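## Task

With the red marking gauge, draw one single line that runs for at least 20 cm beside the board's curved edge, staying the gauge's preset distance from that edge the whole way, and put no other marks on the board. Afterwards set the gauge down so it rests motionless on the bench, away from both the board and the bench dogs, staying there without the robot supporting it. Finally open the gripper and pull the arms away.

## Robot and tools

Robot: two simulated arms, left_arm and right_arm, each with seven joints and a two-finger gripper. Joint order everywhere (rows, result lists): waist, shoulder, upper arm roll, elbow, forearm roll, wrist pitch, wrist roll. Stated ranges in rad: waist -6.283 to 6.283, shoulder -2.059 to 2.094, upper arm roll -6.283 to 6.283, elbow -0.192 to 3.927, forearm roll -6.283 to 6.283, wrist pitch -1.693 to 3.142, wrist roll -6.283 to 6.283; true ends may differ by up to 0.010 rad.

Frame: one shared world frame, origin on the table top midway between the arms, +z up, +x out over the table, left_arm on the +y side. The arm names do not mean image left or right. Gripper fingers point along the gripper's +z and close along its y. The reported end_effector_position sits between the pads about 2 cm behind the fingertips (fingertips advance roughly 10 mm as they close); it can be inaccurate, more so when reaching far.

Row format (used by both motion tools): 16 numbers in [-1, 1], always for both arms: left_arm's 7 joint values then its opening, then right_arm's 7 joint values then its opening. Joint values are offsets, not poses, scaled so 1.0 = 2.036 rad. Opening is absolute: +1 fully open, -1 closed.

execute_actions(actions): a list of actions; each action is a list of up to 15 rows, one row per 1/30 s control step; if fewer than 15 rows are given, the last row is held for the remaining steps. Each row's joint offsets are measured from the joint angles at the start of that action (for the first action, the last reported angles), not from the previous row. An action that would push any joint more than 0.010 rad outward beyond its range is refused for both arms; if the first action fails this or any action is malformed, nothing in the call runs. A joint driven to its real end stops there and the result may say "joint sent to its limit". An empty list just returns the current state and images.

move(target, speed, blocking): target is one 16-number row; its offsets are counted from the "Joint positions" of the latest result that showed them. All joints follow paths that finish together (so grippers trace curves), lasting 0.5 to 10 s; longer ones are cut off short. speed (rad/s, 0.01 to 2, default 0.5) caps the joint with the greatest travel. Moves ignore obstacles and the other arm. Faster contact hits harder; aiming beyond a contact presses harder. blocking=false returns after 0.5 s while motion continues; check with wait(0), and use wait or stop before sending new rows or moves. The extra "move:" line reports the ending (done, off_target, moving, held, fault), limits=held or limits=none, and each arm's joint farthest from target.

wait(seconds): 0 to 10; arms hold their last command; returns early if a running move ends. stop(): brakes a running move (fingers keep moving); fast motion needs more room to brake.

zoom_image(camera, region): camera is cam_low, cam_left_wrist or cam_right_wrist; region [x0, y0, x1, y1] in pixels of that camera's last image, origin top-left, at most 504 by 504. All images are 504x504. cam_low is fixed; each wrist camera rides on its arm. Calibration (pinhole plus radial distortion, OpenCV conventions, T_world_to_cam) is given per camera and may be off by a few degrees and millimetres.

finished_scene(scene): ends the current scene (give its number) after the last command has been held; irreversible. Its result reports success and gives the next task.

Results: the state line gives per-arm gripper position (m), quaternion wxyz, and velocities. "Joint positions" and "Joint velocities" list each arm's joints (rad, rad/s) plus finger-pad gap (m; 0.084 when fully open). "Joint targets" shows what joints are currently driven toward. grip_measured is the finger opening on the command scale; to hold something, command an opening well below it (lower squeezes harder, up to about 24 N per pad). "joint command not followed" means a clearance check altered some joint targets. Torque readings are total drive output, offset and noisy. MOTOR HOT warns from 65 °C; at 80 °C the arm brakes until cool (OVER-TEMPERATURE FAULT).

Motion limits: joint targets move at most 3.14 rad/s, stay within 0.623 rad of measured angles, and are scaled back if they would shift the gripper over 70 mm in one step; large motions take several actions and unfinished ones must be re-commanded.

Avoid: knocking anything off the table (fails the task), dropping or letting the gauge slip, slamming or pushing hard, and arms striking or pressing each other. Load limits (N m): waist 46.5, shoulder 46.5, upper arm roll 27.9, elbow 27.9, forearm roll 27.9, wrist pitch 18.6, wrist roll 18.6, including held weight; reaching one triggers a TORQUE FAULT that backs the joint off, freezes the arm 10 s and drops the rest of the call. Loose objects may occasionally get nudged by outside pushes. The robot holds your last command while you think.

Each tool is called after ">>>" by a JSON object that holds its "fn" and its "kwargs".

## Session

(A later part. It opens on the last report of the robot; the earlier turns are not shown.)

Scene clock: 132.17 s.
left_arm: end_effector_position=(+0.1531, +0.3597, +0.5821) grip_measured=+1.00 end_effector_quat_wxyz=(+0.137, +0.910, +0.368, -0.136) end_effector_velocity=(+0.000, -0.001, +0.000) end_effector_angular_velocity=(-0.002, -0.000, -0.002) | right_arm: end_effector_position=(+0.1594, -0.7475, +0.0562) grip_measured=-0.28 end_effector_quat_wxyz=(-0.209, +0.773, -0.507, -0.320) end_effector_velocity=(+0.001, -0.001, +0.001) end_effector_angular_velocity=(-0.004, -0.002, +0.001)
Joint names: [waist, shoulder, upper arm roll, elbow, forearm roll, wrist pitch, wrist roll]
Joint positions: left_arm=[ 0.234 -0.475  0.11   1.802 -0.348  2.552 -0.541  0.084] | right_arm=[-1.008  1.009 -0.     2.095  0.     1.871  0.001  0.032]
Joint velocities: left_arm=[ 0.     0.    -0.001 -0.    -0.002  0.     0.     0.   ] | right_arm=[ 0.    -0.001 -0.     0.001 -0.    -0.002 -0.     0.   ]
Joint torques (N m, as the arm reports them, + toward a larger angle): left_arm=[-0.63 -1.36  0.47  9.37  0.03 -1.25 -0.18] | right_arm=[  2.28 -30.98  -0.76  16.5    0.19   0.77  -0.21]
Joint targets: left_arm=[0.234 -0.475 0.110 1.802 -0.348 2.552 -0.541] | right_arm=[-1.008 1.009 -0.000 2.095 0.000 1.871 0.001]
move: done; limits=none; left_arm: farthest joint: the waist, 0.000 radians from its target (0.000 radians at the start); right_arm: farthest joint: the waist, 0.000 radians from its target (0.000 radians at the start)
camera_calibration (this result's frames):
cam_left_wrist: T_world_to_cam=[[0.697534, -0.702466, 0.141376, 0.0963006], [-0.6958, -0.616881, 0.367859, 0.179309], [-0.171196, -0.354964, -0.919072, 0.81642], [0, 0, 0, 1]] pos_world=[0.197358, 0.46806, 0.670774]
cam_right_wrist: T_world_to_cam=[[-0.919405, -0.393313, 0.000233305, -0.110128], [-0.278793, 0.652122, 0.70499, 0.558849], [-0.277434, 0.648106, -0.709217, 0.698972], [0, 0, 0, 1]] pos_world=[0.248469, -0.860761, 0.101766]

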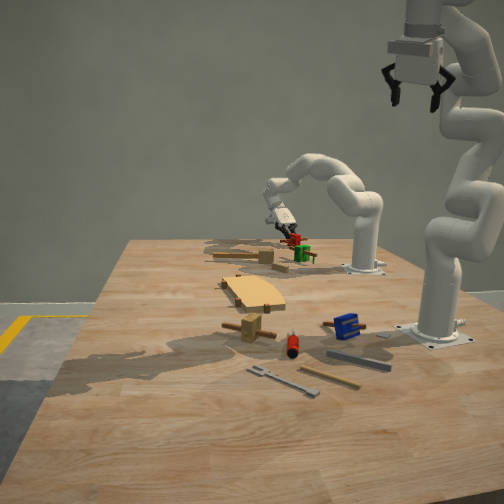

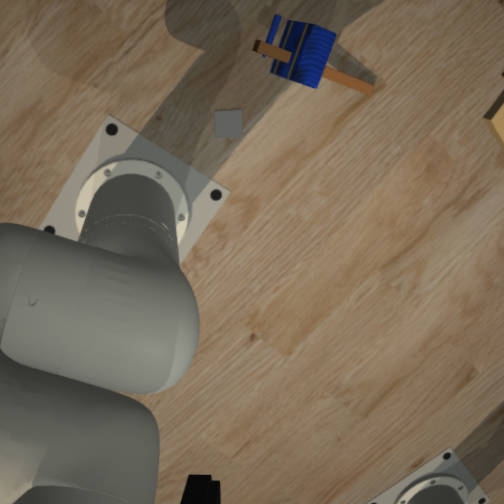

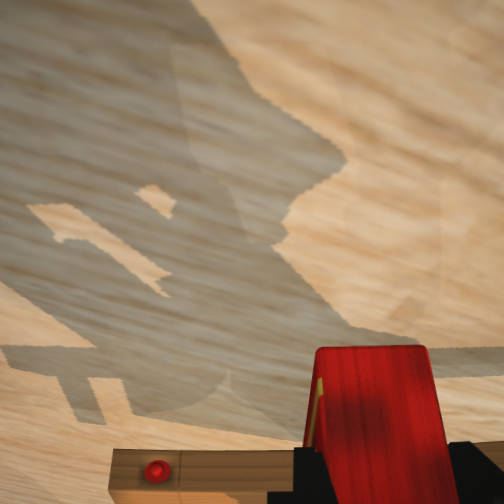

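>>> {"fn": "move", "kwargs": {"target": [0,0,0,0,0,0,0,1,0,0.002,0,0,0,-0.002,0,-1], "speed": 0.01}}

Scene clock: 139.27 s.
left_arm: end_effector_position=(+0.1531, +0.3597, +0.5821) grip_measured=+1.00 end_effector_quat_wxyz=(+0.137, +0.910, +0.368, -0.136) end_effector_velocity=(-0.000, -0.000, -0.000) end_effector_angular_velocity=(+0.002, +0.002, +0.001) | right_arm: end_effector_position=(+0.1596, -0.7477, +0.0551) grip_measured=-0.28 end_effector_quat_wxyz=(-0.209, +0.773, -0.507, -0.320) end_effector_velocity=(+0.000, -0.000, -0.000) end_effector_angular_velocity=(-0.001, -0.000, +0.000)
Joint names: [waist, shoulder, upper arm roll, elbow, forearm roll, wrist pitch, wrist roll]
Joint positions: left_arm=[ 0.234 -0.475  0.11   1.802 -0.348  2.552 -0.541  0.084] | right_arm=[-1.008  1.011 -0.     2.096  0.     1.869  0.001  0.032]
Joint velocities: left_arm=[ 0.    -0.    -0.002 -0.001  0.002  0.    -0.001  0.   ] | right_arm=[ 0.     0.001 -0.     0.001 -0.    -0.001 -0.     0.   ]
Joint torques (N m, as the arm reports them, + toward a larger angle): left_arm=[ 0.07 -1.61  0.17  9.53 -0.14 -1.18 -0.23] | right_arm=[  1.99 -25.7   -0.88  14.74   0.11  -3.41  -0.37]
Joint targets: left_arm=[0.234 -0.475 0.110 1.802 -0.348 2.552 -0.541] | right_arm=[-1.008 1.013 -0.000 2.095 0.000 1.867 0.001]
move: done; limits=none; left_arm: farthest joint: the waist, 0.000 radians from its target (0.000 radians at the start); right_arm: farthest joint: the shoulder, 0.002 radians from its target (0.005 radians at the start)
camera_calibration (this result's frames):
cam_left_wrist: T_world_to_cam=[[0.697534, -0.702466, 0.141376, 0.0963005], [-0.6958, -0.616881, 0.367859, 0.179309], [-0.171196, -0.354964, -0.919072, 0.81642], [0, 0, 0, 1]] pos_world=[0.197358, 0.46806, 0.670774]
cam_right_wrist: T_world_to_cam=[[-0.919388, -0.393352, 0.000216724, -0.110072], [-0.27895, 0.652383, 0.704686, 0.560074], [-0.277331, 0.64782, -0.709519, 0.698068], [0, 0, 0, 1]] pos_world=[0.24863, -0.860902, 0.10064]

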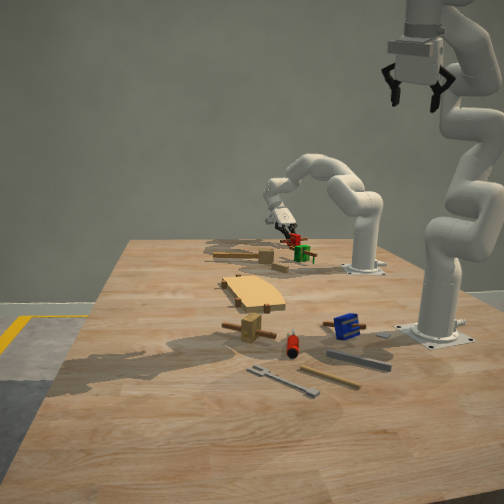

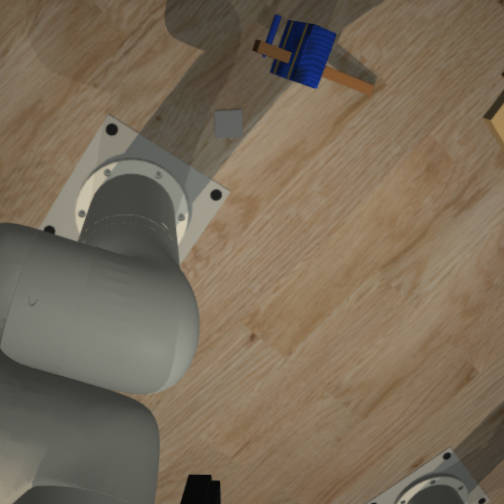

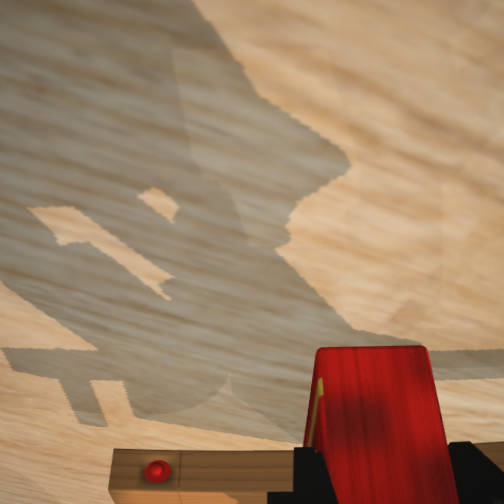

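>>> {"fn": "move", "kwargs": {"target": [0,0,0,0,0,0,0,1,0,-0.0005,0,0,0,0,0,0.2]}}

>>> {"fn": "move", "kwargs": {"target": [0,0,0,0,0,0,0,1,0,-0.07,0,0,0,0.05,0,0.2], "speed": 0.4}}

>>> {"fn": "move", "kwargs": {"target": [0,0,0,0,0,0,0,1,0,-0.4425,0,-0.5945,0,-0.5175,0,0.2], "speed": 0.8}}

Scene clock: 145.20 s.
left_arm: end_effector_position=(+0.1531, +0.3597, +0.5821) grip_measured=+1.00 end_effector_quat_wxyz=(+0.137, +0.910, +0.368, -0.136) end_effector_velocity=(+0.000, -0.000, +0.000) end_effector_angular_velocity=(-0.000, -0.001, -0.001) | right_arm: end_effector_position=(+0.1595, -0.7478, +0.0552) grip_measured=+0.19 end_effector_quat_wxyz=(-0.209, +0.773, -0.507, -0.319) end_effector_velocity=(+0.002, -0.000, +0.002) end_effector_angular_velocity=(-0.003, -0.002, +0.002)
Joint names: [waist, shoulder, upper arm roll, elbow, forearm roll, wrist pitch, wrist roll]
Joint positions: left_arm=[ 0.234 -0.475  0.11   1.802 -0.348  2.552 -0.541  0.084] | right_arm=[-1.008  1.01  -0.     2.096  0.     1.869  0.001  0.052]
Joint velocities: left_arm=[-0.001 -0.     0.    -0.    -0.    -0.001  0.    -0.   ] | right_arm=[ 0.002 -0.003  0.001  0.001  0.001  0.001  0.     0.   ]
Joint torques (N m, as the arm reports them, + toward a larger angle): left_arm=[ 0.24 -1.69  0.29  9.52  0.03 -1.28 -0.04] | right_arm=[  2.39 -30.65  -0.84  16.39   0.34   0.52  -0.25]
Joint targets: left_arm=[0.234 -0.475 0.110 1.802 -0.348 2.552 -0.541] | right_arm=[-1.008 1.010 -0.000 2.096 0.000 1.869 0.001]
move: done; limits=none; left_arm: farthest joint: the waist, 0.000 radians from its target (0.000 radians at the start); right_arm: farthest joint: the waist, 0.000 radians from its target (0.000 radians at the start)
camera_calibration (this result's frames):
cam_left_wrist: T_world_to_cam=[[0.697534, -0.702466, 0.141376, 0.0963005], [-0.6958, -0.616881, 0.367859, 0.179309], [-0.171196, -0.354964, -0.919071, 0.81642], [0, 0, 0, 1]] pos_world=[0.197358, 0.46806, 0.670774]
cam_right_wrist: T_world_to_cam=[[-0.919414, -0.39329, 0.000274661, -0.110081], [-0.278987, 0.652693, 0.704385, 0.560256], [-0.277207, 0.647545, -0.709818, 0.698026], [0, 0, 0, 1]] pos_world=[0.248592, -0.860972, 0.100865]

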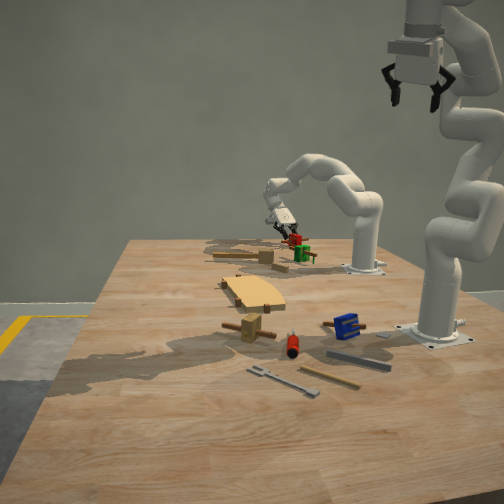

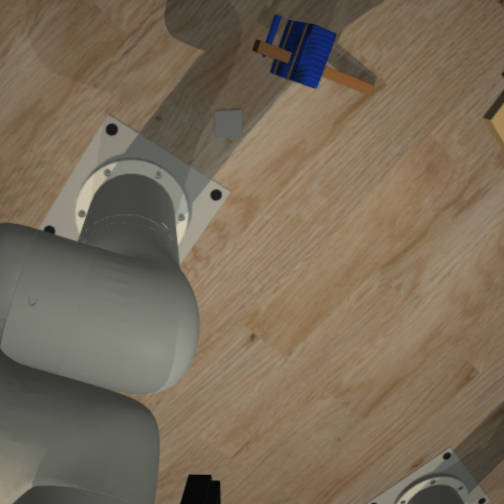

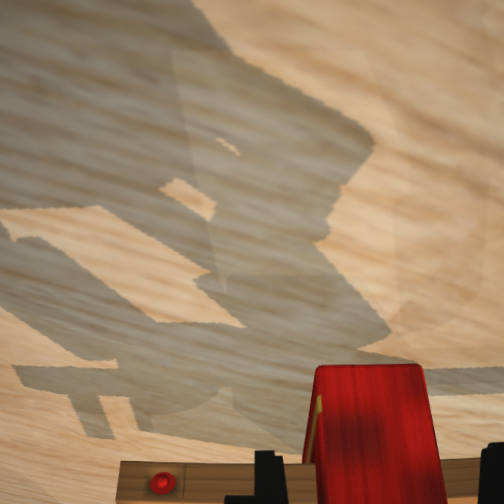

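Scene clock: 146.07 s.
left_arm: end_effector_position=(+0.1531, +0.3597, +0.5821) grip_measured=+1.00 end_effector_quat_wxyz=(+0.137, +0.910, +0.368, -0.136) end_effector_velocity=(-0.000, -0.001, +0.000) end_effector_angular_velocity=(-0.001, -0.000, -0.003) | right_arm: end_effector_position=(+0.1596, -0.7479, +0.1367) grip_measured=+0.19 end_effector_quat_wxyz=(-0.199, +0.779, -0.511, -0.304) end_effector_velocity=(+0.002, -0.002, +0.007) end_effector_angular_velocity=(-0.014, -0.007, +0.001)
Joint names: [waist, shoulder, upper arm roll, elbow, forearm roll, wrist pitch, wrist roll]
Joint positions: left_arm=[ 0.234 -0.475  0.11   1.802 -0.348  2.552 -0.541  0.084] | right_arm=[-1.008  0.869 -0.     2.095  0.     1.97   0.001  0.052]
Joint velocities: left_arm=[-0.001 -0.    -0.001 -0.    -0.002  0.    -0.    -0.   ] | right_arm=[ 0.001 -0.01  -0.     0.008  0.001  0.002  0.    -0.   ]
Joint torques (N m, as the arm reports them, + toward a larger angle): left_arm=[-0.13 -1.41  0.45  9.36  0.09 -1.33 -0.29] | right_arm=[  2.62 -29.76  -0.71  16.83   0.29   0.33  -0.19]
Joint targets: left_arm=[0.234 -0.475 0.110 1.802 -0.348 2.552 -0.541] | right_arm=[-1.008 0.868 -0.000 2.096 0.000 1.970 0.001]
move: done; limits=none; left_arm: farthest joint: the waist, 0.000 radians from its target (0.000 radians at the start); right_arm: farthest joint: the shoulder, 0.002 radians from its target (0.143 radians at the start)
camera_calibration (this result's frames):
cam_left_wrist: T_world_to_cam=[[0.697534, -0.702466, 0.141376, 0.0963005], [-0.6958, -0.616881, 0.367859, 0.179309], [-0.171196, -0.354964, -0.919071, 0.81642], [0, 0, 0, 1]] pos_world=[0.197358, 0.46806, 0.670774]
cam_right_wrist: T_world_to_cam=[[-0.91941, -0.3933, 0.0000009038, -0.110062], [-0.289681, 0.677182, 0.676394, 0.526787], [-0.266027, 0.621883, -0.73654, 0.738581], [0, 0, 0, 1]] pos_world=[0.24789, -0.85933, 0.187679]

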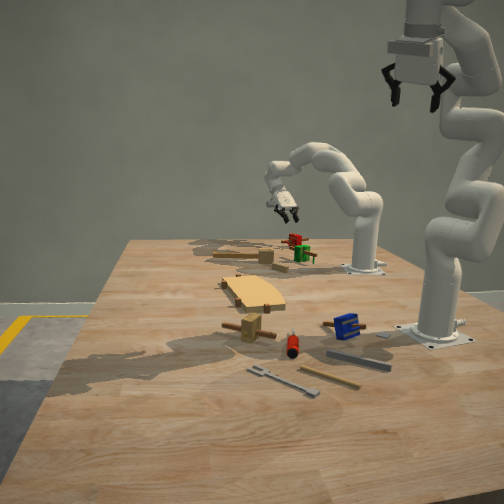

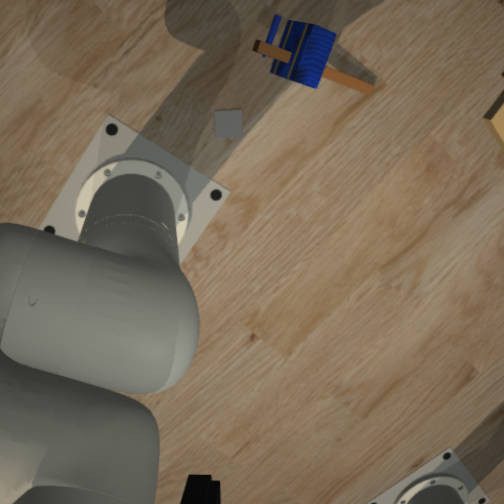

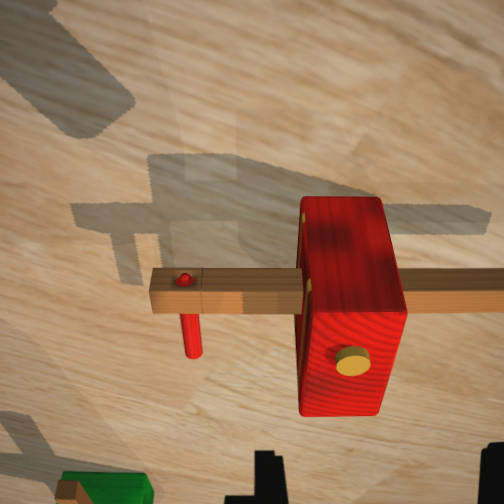

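Scene clock: 148.20 s.
left_arm: end_effector_position=(+0.1531, +0.3597, +0.5821) grip_measured=+1.00 end_effector_quat_wxyz=(+0.137, +0.910, +0.368, -0.136) end_effector_velocity=(+0.000, +0.000, -0.000) end_effector_angular_velocity=(-0.000, +0.001, +0.000) | right_arm: end_effector_position=(+0.1382, -0.6987, +0.1629) grip_measured=+0.19 end_effector_quat_wxyz=(-0.000, +0.836, -0.548, -0.000) end_effector_velocity=(-0.000, +0.001, -0.000) end_effector_angular_velocity=(+0.001, +0.000, +0.000)
Joint names: [waist, shoulder, upper arm roll, elbow, forearm roll, wrist pitch, wrist roll]
Joint positions: left_arm=[ 0.234 -0.475  0.11   1.802 -0.348  2.552 -0.541  0.084] | right_arm=[-1.008 -0.031 -0.     0.885  0.     0.917  0.001  0.052]
Joint velocities: left_arm=[ 0.     0.001  0.    -0.     0.     0.     0.    -0.   ] | right_arm=[ 0.001 -0.003 -0.    -0.004  0.     0.     0.    -0.   ]
Joint torques (N m, as the arm reports them, + toward a larger angle): left_arm=[-0.22 -0.98  0.29  9.41  0.04 -1.1  -0.15] | right_arm=[  2.4  -16.37  -0.36  17.67   0.21  -1.98  -0.21]
Joint targets: left_arm=[0.234 -0.475 0.110 1.802 -0.348 2.552 -0.541] | right_arm=[-1.008 -0.032 -0.000 0.885 0.000 0.917 0.001]
move: done; limits=none; left_arm: farthest joint: the waist, 0.000 radians from its target (0.000 radians at the start); right_arm: farthest joint: the shoulder, 0.001 radians from its target (0.901 radians at the start)
camera_calibration (this result's frames):
cam_left_wrist: T_world_to_cam=[[0.697535, -0.702466, 0.141376, 0.0963005], [-0.6958, -0.616881, 0.367859, 0.179309], [-0.171197, -0.354964, -0.919071, 0.81642], [0, 0, 0, 1]] pos_world=[0.197358, 0.46806, 0.670774]
cam_right_wrist: T_world_to_cam=[[-0.918698, -0.394935, -0.00459956, -0.110908], [-0.394935, 0.918709, -0.00091568, 0.763219], [0.00458729, 0.000975294, -0.999989, 0.293343], [0, 0, 0, 1]] pos_world=[0.198185, -0.745263, 0.293528]

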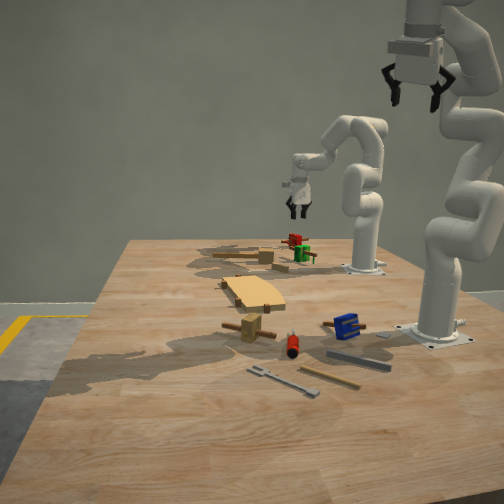

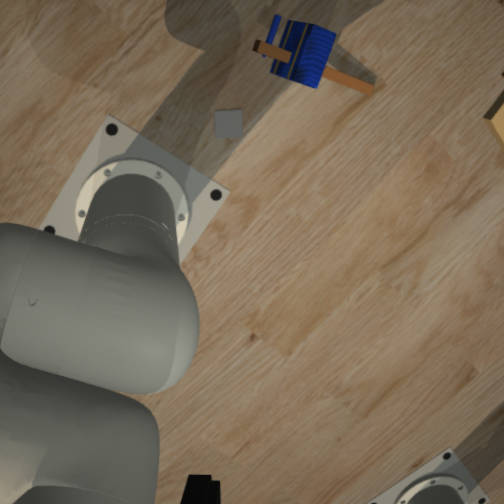

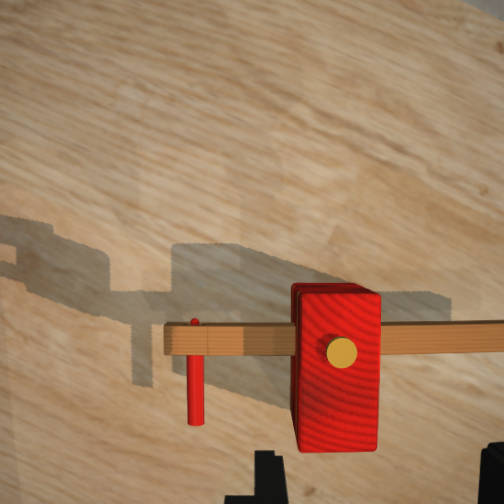

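>>> {"fn": "move", "kwargs": {"target": [0,0,0,0,0,0,0,1,0,0.05,0,-0.351,0,-0.79,0,0.2], "speed": 0.8}}

>>> {"fn": "move", "kwargs": {"target": [0,0,0,0,0,0,0,1,0,0.1412,0,0.0594,0,-0.0785,0,0.2], "speed": 0.25}}

>>> {"fn": "move", "kwargs": {"target": [0,0,0,0,0,0,0,1,0,0,0,0,0,0,0,-1]}}

>>> {"fn": "move", "kwargs": {"target": [0,0,0,0,0,0,0,1,0,-0.19,0,0,0,0.12,0,-1], "speed": 0.4}}

Scene clock: 161.47 s.
left_arm: end_effector_position=(+0.1531, +0.3597, +0.5821) grip_measured=+1.00 end_effector_quat_wxyz=(+0.137, +0.910, +0.368, -0.136) end_effector_velocity=(-0.000, +0.000, +0.000) end_effector_angular_velocity=(-0.000, -0.001, +0.000) | right_arm: end_effector_position=(+0.1296, -0.6792, +0.0999) grip_measured=+0.19 end_effector_quat_wxyz=(+0.211, +0.772, -0.506, +0.323) end_effector_velocity=(+0.000, +0.001, -0.000) end_effector_angular_velocity=(-0.000, -0.000, +0.001)
Joint names: [waist, shoulder, upper arm roll, elbow, forearm roll, wrist pitch, wrist roll]
Joint positions: left_arm=[ 0.234 -0.475  0.11   1.802 -0.348  2.552 -0.541  0.084] | right_arm=[-1.008  0.071 -0.     0.171  0.    -0.691  0.001  0.052]
Joint velocities: left_arm=[-0.001 -0.     0.001  0.     0.     0.     0.    -0.   ] | right_arm=[ 0.001  0.    -0.    -0.002 -0.    -0.002  0.    -0.   ]
Joint torques (N m, as the arm reports them, + toward a larger angle): left_arm=[ 0.   -1.51  0.14  9.39 -0.16 -1.23 -0.16] | right_arm=[  2.51 -12.08  -0.25  10.08   0.06  -3.26  -0.17]
Joint targets: left_arm=[0.234 -0.475 0.110 1.802 -0.348 2.552 -0.541] | right_arm=[-1.008 0.071 -0.000 0.171 0.000 -0.691 0.001]
move: done; limits=none; left_arm: farthest joint: the waist, 0.000 radians from its target (0.000 radians at the start); right_arm: farthest joint: the elbow, 0.001 radians from its target (0.714 radians at the start)
camera_calibration (this result's frames):
cam_left_wrist: T_world_to_cam=[[0.697534, -0.702466, 0.141376, 0.0963004], [-0.6958, -0.616881, 0.367859, 0.179309], [-0.171196, -0.354964, -0.919071, 0.816421], [0, 0, 0, 1]] pos_world=[0.197358, 0.46806, 0.670774]
cam_right_wrist: T_world_to_cam=[[-0.91682, -0.399245, -0.00673267, -0.114274], [-0.275762, 0.64527, -0.712448, 0.611727], [0.288786, -0.65133, -0.701692, -0.279372], [0, 0, 0, 1]] pos_world=[0.144601, -0.622316, 0.239021]

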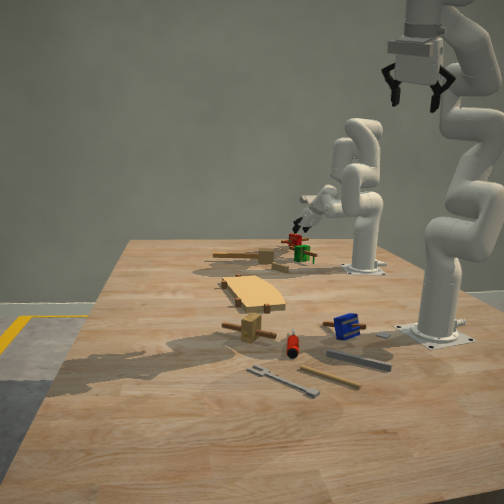

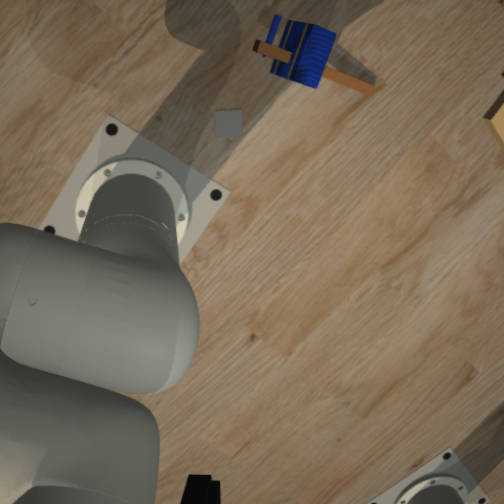

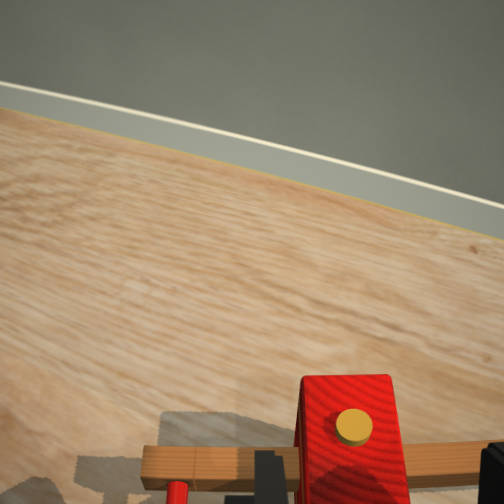

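Scene clock: 163.03 s.
left_arm: end_effector_position=(+0.1531, +0.3597, +0.5821) grip_measured=+1.00 end_effector_quat_wxyz=(+0.137, +0.910, +0.368, -0.136) end_effector_velocity=(-0.000, +0.000, -0.000) end_effector_angular_velocity=(+0.000, -0.000, +0.001) | right_arm: end_effector_position=(+0.1381, -0.6987, +0.0521) grip_measured=+0.19 end_effector_quat_wxyz=(+0.209, +0.773, -0.507, +0.320) end_effector_velocity=(-0.000, -0.000, -0.001) end_effector_angular_velocity=(+0.000, -0.000, -0.001)
Joint names: [waist, shoulder, upper arm roll, elbow, forearm roll, wrist pitch, wrist roll]
Joint positions: left_arm=[ 0.234 -0.475  0.11   1.802 -0.348  2.552 -0.541  0.084] | right_arm=[-1.008  0.358 -0.     0.292  0.    -0.851  0.001  0.052]
Joint velocities: left_arm=[-0.    -0.001  0.001 -0.001  0.    -0.    -0.001  0.   ] | right_arm=[-0.001  0.004  0.     0.002 -0.001 -0.002  0.    -0.   ]
Joint torques (N m, as the arm reports them, + toward a larger angle): left_arm=[-0.04 -1.26  0.44  9.27  0.08 -1.11 -0.05] | right_arm=[  2.34 -15.25  -0.53   7.68   0.12  -3.26  -0.18]
Joint targets: left_arm=[0.234 -0.475 0.110 1.802 -0.348 2.552 -0.541] | right_arm=[-1.008 0.358 -0.000 0.292 0.000 -0.851 0.001]
move: done; limits=none; left_arm: farthest joint: the waist, 0.000 radians from its target (0.000 radians at the start); right_arm: farthest joint: the shoulder, 0.001 radians from its target (0.288 radians at the start)
camera_calibration (this result's frames):
cam_left_wrist: T_world_to_cam=[[0.697534, -0.702466, 0.141376, 0.0963005], [-0.6958, -0.616881, 0.367859, 0.179309], [-0.171197, -0.354964, -0.919071, 0.81642], [0, 0, 0, 1]] pos_world=[0.197358, 0.46806, 0.670774]
cam_right_wrist: T_world_to_cam=[[-0.916843, -0.399192, -0.00670713, -0.114562], [-0.277588, 0.649444, -0.707932, 0.595537], [0.286956, -0.647201, -0.706249, -0.32471], [0, 0, 0, 1]] pos_world=[0.153456, -0.642653, 0.191505]

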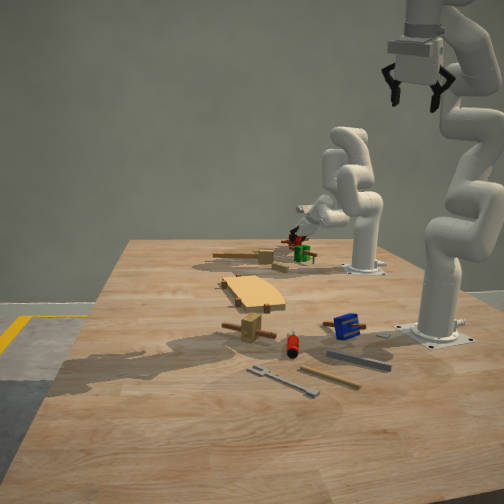

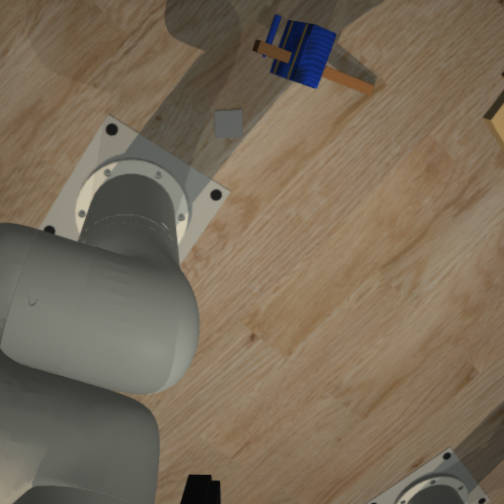

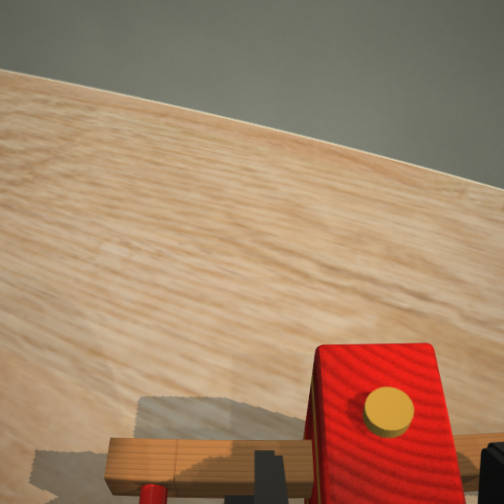

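Scene clock: 163.53 s.
left_arm: end_effector_position=(+0.1531, +0.3597, +0.5821) grip_measured=+1.00 end_effector_quat_wxyz=(+0.137, +0.910, +0.368, -0.136) end_effector_velocity=(+0.000, +0.001, +0.000) end_effector_angular_velocity=(-0.000, -0.001, +0.001) | right_arm: end_effector_position=(+0.1382, -0.6987, +0.0521) grip_measured=-0.28 end_effector_quat_wxyz=(+0.209, +0.773, -0.507, +0.320) end_effector_velocity=(+0.000, -0.001, +0.000) end_effector_angular_velocity=(-0.002, -0.001, -0.001)
Joint names: [waist, shoulder, upper arm roll, elbow, forearm roll, wrist pitch, wrist roll]
Joint positions: left_arm=[ 0.234 -0.475  0.11   1.802 -0.348  2.552 -0.541  0.084] | right_arm=[-1.008  0.358 -0.     0.292  0.    -0.851  0.001  0.032]
Joint velocities: left_arm=[-0.001  0.     0.002  0.     0.001 -0.    -0.     0.   ] | right_arm=[-0.    -0.    -0.     0.001  0.    -0.     0.    -0.   ]
Joint torques (N m, as the arm reports them, + toward a larger angle): left_arm=[ 0.02 -1.43  0.51  9.46 -0.06 -1.12 -0.16] | right_arm=[  2.42 -15.4   -0.54   7.62   0.21  -3.2   -0.14]
Joint targets: left_arm=[0.234 -0.475 0.110 1.802 -0.348 2.552 -0.541] | right_arm=[-1.008 0.358 -0.000 0.292 0.000 -0.851 0.001]
move: done; limits=none; left_arm: farthest joint: the waist, 0.000 radians from its target (0.000 radians at the start); right_arm: farthest joint: the waist, 0.000 radians from its target (0.000 radians at the start)
camera_calibration (this result's frames):
cam_left_wrist: T_world_to_cam=[[0.697535, -0.702466, 0.141376, 0.0963005], [-0.6958, -0.616881, 0.367859, 0.179309], [-0.171196, -0.354964, -0.919071, 0.81642], [0, 0, 0, 1]] pos_world=[0.197358, 0.46806, 0.670774]
cam_right_wrist: T_world_to_cam=[[-0.916814, -0.399257, -0.00672861, -0.114578], [-0.277579, 0.649336, -0.708035, 0.595523], [0.287057, -0.647269, -0.706146, -0.324766], [0, 0, 0, 1]] pos_world=[0.153484, -0.642651, 0.191548]

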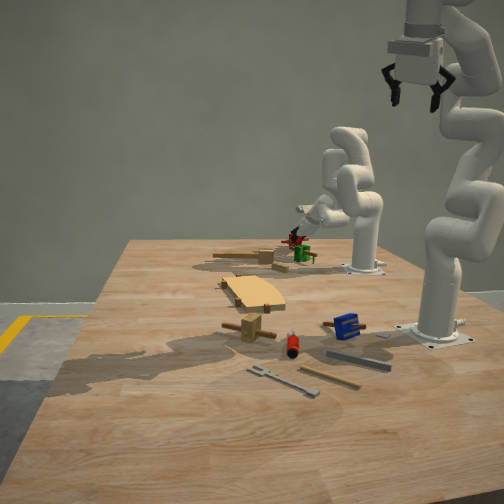

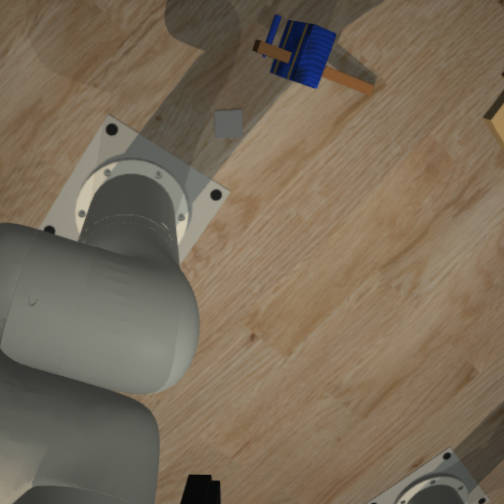

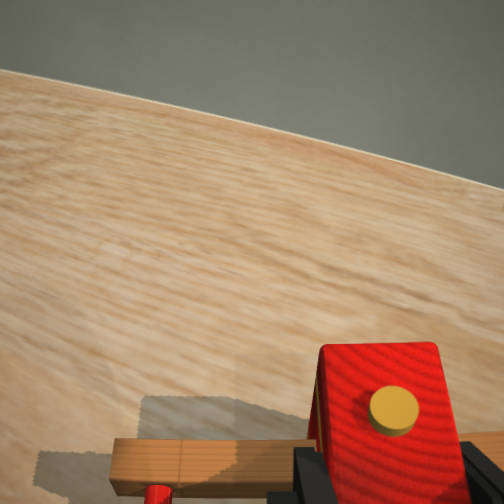

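Scene clock: 165.00 s.
left_arm: end_effector_position=(+0.1531, +0.3597, +0.5821) grip_measured=+1.00 end_effector_quat_wxyz=(+0.137, +0.910, +0.368, -0.136) end_effector_velocity=(-0.000, -0.001, +0.000) end_effector_angular_velocity=(-0.000, +0.000, -0.003) | right_arm: end_effector_position=(+0.1518, -0.7300, +0.1705) grip_measured=-0.28 end_effector_quat_wxyz=(+0.245, +0.748, -0.491, +0.374) end_effector_velocity=(+0.001, -0.001, +0.002) end_effector_angular_velocity=(-0.005, -0.002, +0.000)
Joint names: [waist, shoulder, upper arm roll, elbow, forearm roll, wrist pitch, wrist roll]
Joint positions: left_arm=[ 0.234 -0.475  0.11   1.802 -0.348  2.552 -0.541  0.084] | right_arm=[-1.008 -0.029 -0.     0.292  0.    -0.607  0.001  0.032]
Joint velocities: left_arm=[-0.001  0.    -0.001  0.001 -0.001  0.001 -0.    -0.   ] | right_arm=[-0.    -0.002 -0.     0.004 -0.001  0.     0.    -0.   ]
Joint torques (N m, as the arm reports them, + toward a larger angle): left_arm=[ 0.17 -1.42  0.35  9.55  0.08 -1.15 -0.22] | right_arm=[  2.63 -13.03  -0.27  13.48   0.09  -3.62  -0.12]
Joint targets: left_arm=[0.234 -0.475 0.110 1.802 -0.348 2.552 -0.541] | right_arm=[-1.008 -0.029 -0.000 0.292 0.000 -0.607 0.001]
move: done; limits=none; left_arm: farthest joint: the waist, 0.000 radians from its target (0.000 radians at the start); right_arm: farthest joint: the waist, 0.000 radians from its target (0.000 radians at the start)
camera_calibration (this result's frames):
cam_left_wrist: T_world_to_cam=[[0.697534, -0.702466, 0.141376, 0.0963004], [-0.6958, -0.616881, 0.367859, 0.179309], [-0.171197, -0.354964, -0.919071, 0.816421], [0, 0, 0, 1]] pos_world=[0.197358, 0.46806, 0.670774]
cam_right_wrist: T_world_to_cam=[[-0.916423, -0.400154, -0.00670967, -0.114477], [-0.234815, 0.551192, -0.800656, 0.641088], [0.324084, -0.732164, -0.599087, -0.351175], [0, 0, 0, 1]] pos_world=[0.159438, -0.656289, 0.302138]

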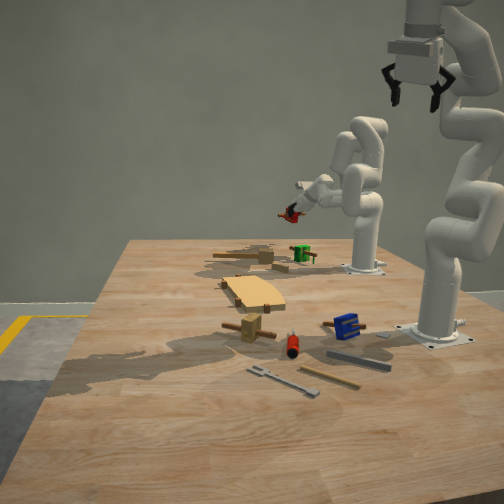

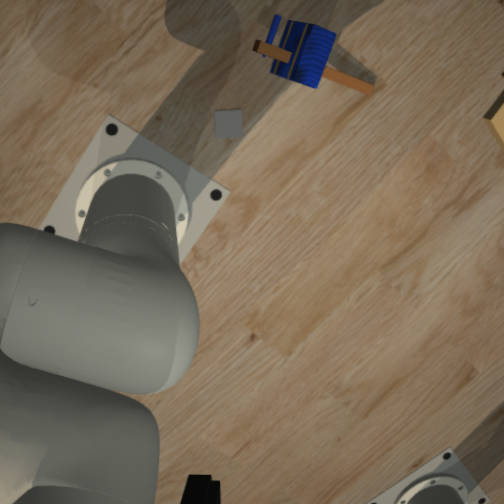

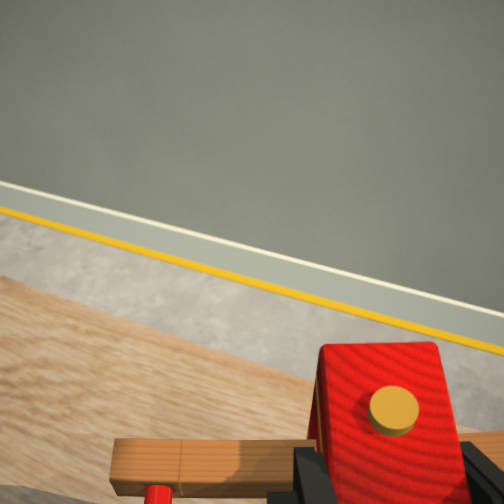

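>>> {"fn": "move", "kwargs": {"target": [0,0,0,0,0,0,0,1,0,-0.0103,0,0.2986,0,0.7647,0,-1], "speed": 0.8}}

>>> {"fn": "move", "kwargs": {"target": [0,0,0,0,0,0,0,1,0,0.3193,0,0.334,0,0.4003,0,-1], "speed": 0.7}}

>>> {"fn": "move", "kwargs": {"target": [0,0,0,0,0,0,0,1,0,0.057,0,0,0,-0.057,0,-1], "speed": 0.1}}

Scene clock: 172.83 s.
left_arm: end_effector_position=(+0.1531, +0.3597, +0.5821) grip_measured=+1.00 end_effector_quat_wxyz=(+0.137, +0.910, +0.368, -0.136) end_effector_velocity=(+0.000, +0.000, -0.000) end_effector_angular_velocity=(+0.000, +0.001, +0.000) | right_arm: end_effector_position=(+0.1378, -0.6979, +0.1741) grip_measured=-0.28 end_effector_quat_wxyz=(-0.000, +0.836, -0.548, -0.000) end_effector_velocity=(+0.000, -0.000, +0.001) end_effector_angular_velocity=(-0.000, -0.000, -0.000)
Joint names: [waist, shoulder, upper arm roll, elbow, forearm roll, wrist pitch, wrist roll]
Joint positions: left_arm=[ 0.234 -0.475  0.11   1.802 -0.348  2.552 -0.541  0.084] | right_arm=[-1.008 -0.049 -0.     0.899  0.     0.95   0.001  0.032]
Joint velocities: left_arm=[ 0.     0.001  0.     0.     0.001 -0.     0.     0.   ] | right_arm=[-0.    -0.    -0.     0.002  0.     0.002 -0.    -0.   ]
Joint torques (N m, as the arm reports them, + toward a larger angle): left_arm=[-0.22 -1.02  0.46  9.45  0.03 -1.13 -0.11] | right_arm=[  2.6  -16.55  -0.3   18.2    0.25  -2.13  -0.23]
Joint targets: left_arm=[0.234 -0.475 0.110 1.802 -0.348 2.552 -0.541] | right_arm=[-1.008 -0.050 -0.000 0.900 0.000 0.950 0.001]
move: done; limits=none; left_arm: farthest joint: the waist, 0.000 radians from its target (0.000 radians at the start); right_arm: farthest joint: the shoulder, 0.001 radians from its target (0.021 radians at the start)
camera_calibration (this result's frames):
cam_left_wrist: T_world_to_cam=[[0.697534, -0.702466, 0.141376, 0.0963005], [-0.6958, -0.616881, 0.36786, 0.179309], [-0.171197, -0.354964, -0.919071, 0.816421], [0, 0, 0, 1]] pos_world=[0.197358, 0.46806, 0.670774]
cam_right_wrist: T_world_to_cam=[[-0.918674, -0.39499, -0.00458091, -0.110884], [-0.394993, 0.918684, -0.000413081, 0.762183], [0.00437157, 0.00142994, -0.999989, 0.304828], [0, 0, 0, 1]] pos_world=[0.197858, -0.744439, 0.304632]

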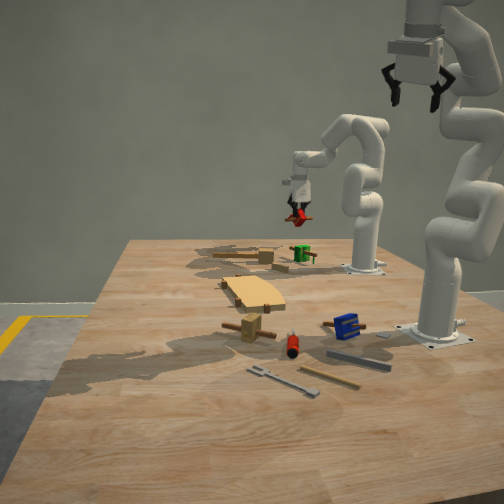

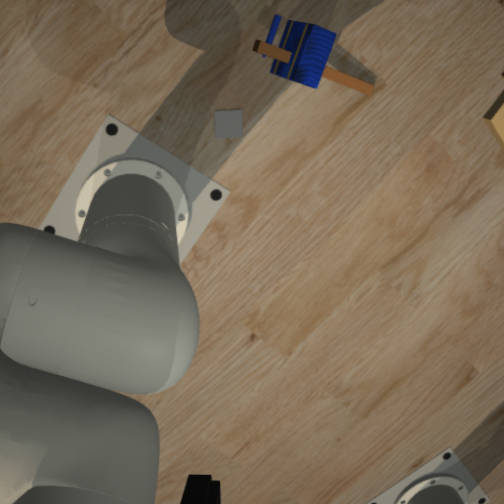

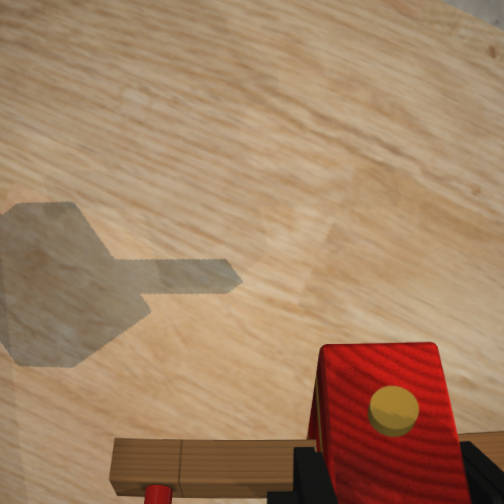

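Scene clock: 174.60 s.
left_arm: end_effector_position=(+0.1531, +0.3597, +0.5821) grip_measured=+1.00 end_effector_quat_wxyz=(+0.137, +0.910, +0.368, -0.136) end_effector_velocity=(+0.000, -0.000, -0.000) end_effector_angular_velocity=(-0.001, +0.000, -0.001) | right_arm: end_effector_position=(+0.1278, -0.6749, +0.1210) grip_measured=-0.28 end_effector_quat_wxyz=(-0.209, +0.773, -0.507, -0.320) end_effector_velocity=(-0.000, +0.001, -0.002) end_effector_angular_velocity=(+0.005, +0.002, +0.000)
Joint names: [waist, shoulder, upper arm roll, elbow, forearm roll, wrist pitch, wrist roll]
Joint positions: left_arm=[ 0.234 -0.475  0.11   1.802 -0.348  2.552 -0.541  0.084] | right_arm=[-1.008  0.6   -0.     1.579  0.     1.765  0.001  0.032]
Joint velocities: left_arm=[-0.     0.001 -0.     0.    -0.001 -0.    -0.     0.   ] | right_arm=[0.001 0.005 0.    0.    0.    0.001 0.    0.   ]
Joint torques (N m, as the arm reports them, + toward a larger angle): left_arm=[-0.38 -1.35  0.36  9.59  0.08 -1.21 -0.07] | right_arm=[  2.57 -26.32  -0.59  16.3    0.17   0.72  -0.22]
Joint targets: left_arm=[0.234 -0.475 0.110 1.802 -0.348 2.552 -0.541] | right_arm=[-1.008 0.601 -0.000 1.579 0.000 1.765 0.001]
move: done; limits=none; left_arm: farthest joint: the waist, 0.000 radians from its target (0.000 radians at the start); right_arm: farthest joint: the shoulder, 0.001 radians from its target (0.650 radians at the start)
camera_calibration (this result's frames):
cam_left_wrist: T_world_to_cam=[[0.697534, -0.702466, 0.141376, 0.0963006], [-0.6958, -0.616881, 0.36786, 0.179309], [-0.171197, -0.354964, -0.919071, 0.81642], [0, 0, 0, 1]] pos_world=[0.197358, 0.46806, 0.670774]
cam_right_wrist: T_world_to_cam=[[-0.919392, -0.393343, 0.000260403, -0.110641], [-0.278413, 0.651225, 0.705969, 0.456298], [-0.277857, 0.64899, -0.708242, 0.689597], [0, 0, 0, 1]] pos_world=[0.216927, -0.788214, 0.166298]

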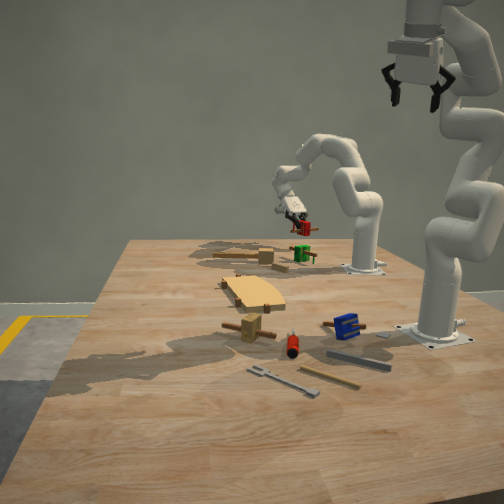

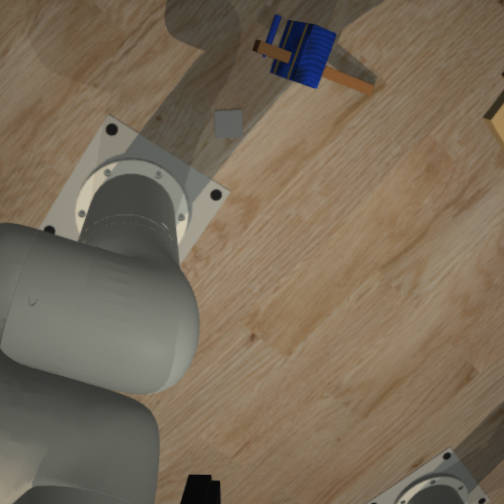

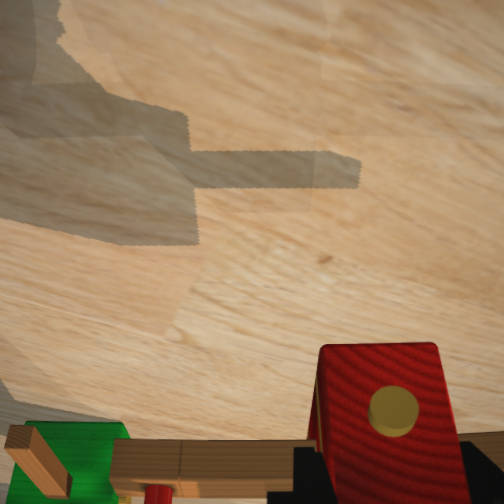

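Scene clock: 176.13 s.
left_arm: end_effector_position=(+0.1531, +0.3597, +0.5821) grip_measured=+1.00 end_effector_quat_wxyz=(+0.137, +0.910, +0.368, -0.136) end_effector_velocity=(+0.000, -0.000, -0.000) end_effector_angular_velocity=(+0.000, +0.001, -0.002) | right_arm: end_effector_position=(+0.1304, -0.6809, +0.0586) grip_measured=-0.28 end_effector_quat_wxyz=(-0.209, +0.773, -0.507, -0.320) end_effector_velocity=(+0.000, +0.000, -0.001) end_effector_angular_velocity=(+0.001, +0.001, +0.001)
Joint names: [waist, shoulder, upper arm roll, elbow, forearm roll, wrist pitch, wrist roll]
Joint positions: left_arm=[ 0.234 -0.475  0.11   1.802 -0.348  2.552 -0.541  0.084] | right_arm=[-1.008  0.715 -0.     1.579  0.     1.649  0.001  0.032]
Joint velocities: left_arm=[-0.001  0.001 -0.001 -0.     0.001  0.     0.     0.   ] | right_arm=[ 0.001  0.002  0.    -0.    -0.    -0.001  0.     0.   ]
Joint torques (N m, as the arm reports them, + toward a larger angle): left_arm=[-0.25 -1.66  0.39  9.41 -0.04 -1.22 -0.16] | right_arm=[  2.54 -27.06  -0.5   15.41   0.12   0.78  -0.19]
Joint targets: left_arm=[0.234 -0.475 0.110 1.802 -0.348 2.552 -0.541] | right_arm=[-1.008 0.716 -0.000 1.579 0.000 1.649 0.001]
move: done; limits=none; left_arm: farthest joint: the waist, 0.000 radians from its target (0.000 radians at the start); right_arm: farthest joint: the shoulder, 0.001 radians from its target (0.116 radians at the start)
camera_calibration (this result's frames):
cam_left_wrist: T_world_to_cam=[[0.697534, -0.702466, 0.141376, 0.0963005], [-0.6958, -0.616881, 0.36786, 0.179309], [-0.171197, -0.354964, -0.919071, 0.81642], [0, 0, 0, 1]] pos_world=[0.197358, 0.46806, 0.670774]
cam_right_wrist: T_world_to_cam=[[-0.919396, -0.393333, 0.000262287, -0.110579], [-0.278575, 0.651625, 0.705535, 0.505254], [-0.277681, 0.648593, -0.708675, 0.649705], [0, 0, 0, 1]] pos_world=[0.219496, -0.794125, 0.103984]

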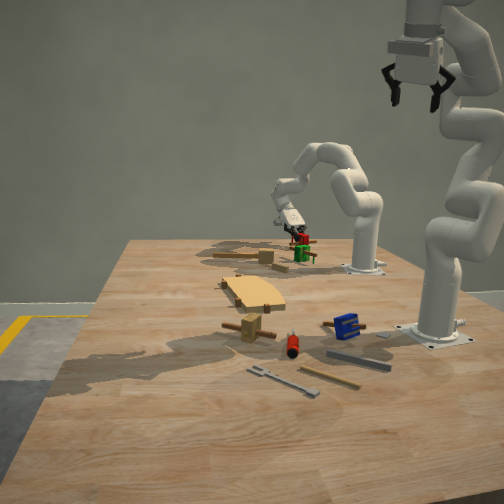

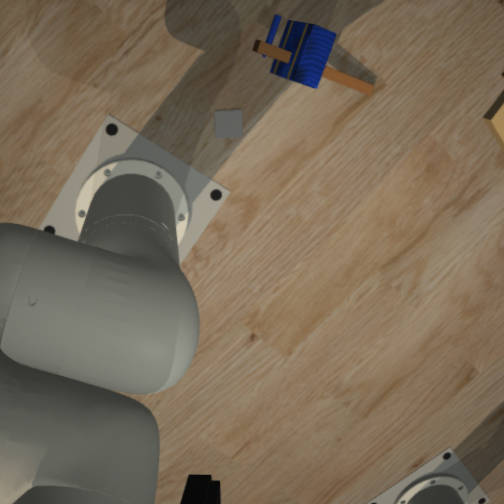

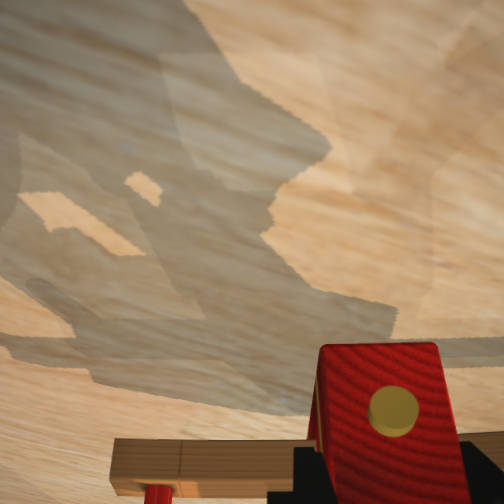

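>>> {"fn": "move", "kwargs": {"target": [0,0,0,0,0,0,0,1,0,0.0045,0,0,0,-0.0045,0,-1], "speed": 0.012}}

Scene clock: 179.30 s.
left_arm: end_effector_position=(+0.1531, +0.3597, +0.5821) grip_measured=+1.00 end_effector_quat_wxyz=(+0.137, +0.910, +0.368, -0.136) end_effector_velocity=(-0.000, -0.000, +0.000) end_effector_angular_velocity=(-0.001, -0.000, -0.001) | right_arm: end_effector_position=(+0.1305, -0.6810, +0.0536) grip_measured=-0.28 end_effector_quat_wxyz=(-0.209, +0.773, -0.507, -0.320) end_effector_velocity=(+0.001, -0.000, +0.000) end_effector_angular_velocity=(-0.002, -0.001, +0.002)
Joint names: [waist, shoulder, upper arm roll, elbow, forearm roll, wrist pitch, wrist roll]
Joint positions: left_arm=[ 0.234 -0.475  0.11   1.802 -0.348  2.552 -0.541  0.084] | right_arm=[-1.008  0.725 -0.     1.579  0.     1.64   0.001  0.032]
Joint velocities: left_arm=[ 0.002 -0.    -0.001 -0.    -0.001  0.001  0.001  0.   ] | right_arm=[ 0.002  0.     0.     0.002 -0.    -0.001  0.    -0.   ]
Joint torques (N m, as the arm reports them, + toward a larger angle): left_arm=[ 0.07 -1.44  0.31  9.26 -0.12 -1.16 -0.08] | right_arm=[  2.51 -27.22  -0.74  15.49   0.14   0.69  -0.15]
Joint targets: left_arm=[0.234 -0.475 0.110 1.802 -0.348 2.552 -0.541] | right_arm=[-1.008 0.725 -0.000 1.579 0.000 1.639 0.001]
move: done; limits=none; left_arm: farthest joint: the waist, 0.000 radians from its target (0.000 radians at the start); right_arm: farthest joint: the waist, 0.000 radians from its target (0.000 radians at the start)
camera_calibration (this result's frames):
cam_left_wrist: T_world_to_cam=[[0.697534, -0.702466, 0.141376, 0.0963006], [-0.6958, -0.616881, 0.36786, 0.179308], [-0.171197, -0.354964, -0.919071, 0.816421], [0, 0, 0, 1]] pos_world=[0.197358, 0.46806, 0.670774]
cam_right_wrist: T_world_to_cam=[[-0.919396, -0.393334, 0.00026253, -0.110577], [-0.278558, 0.651583, 0.705581, 0.508826], [-0.2777, 0.648635, -0.708629, 0.646352], [0, 0, 0, 1]] pos_world=[0.219565, -0.794283, 0.099035]

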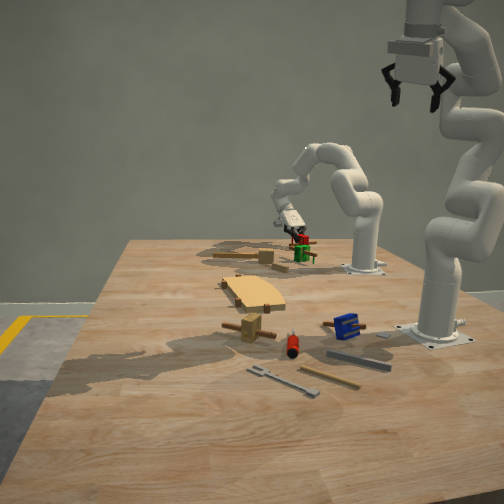

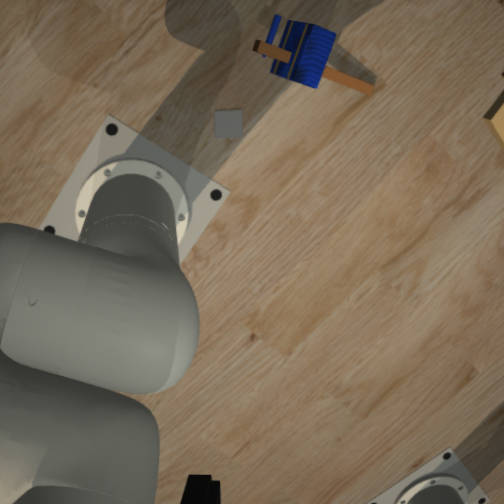

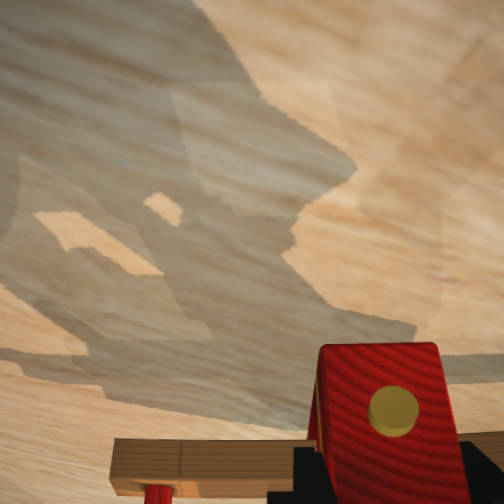

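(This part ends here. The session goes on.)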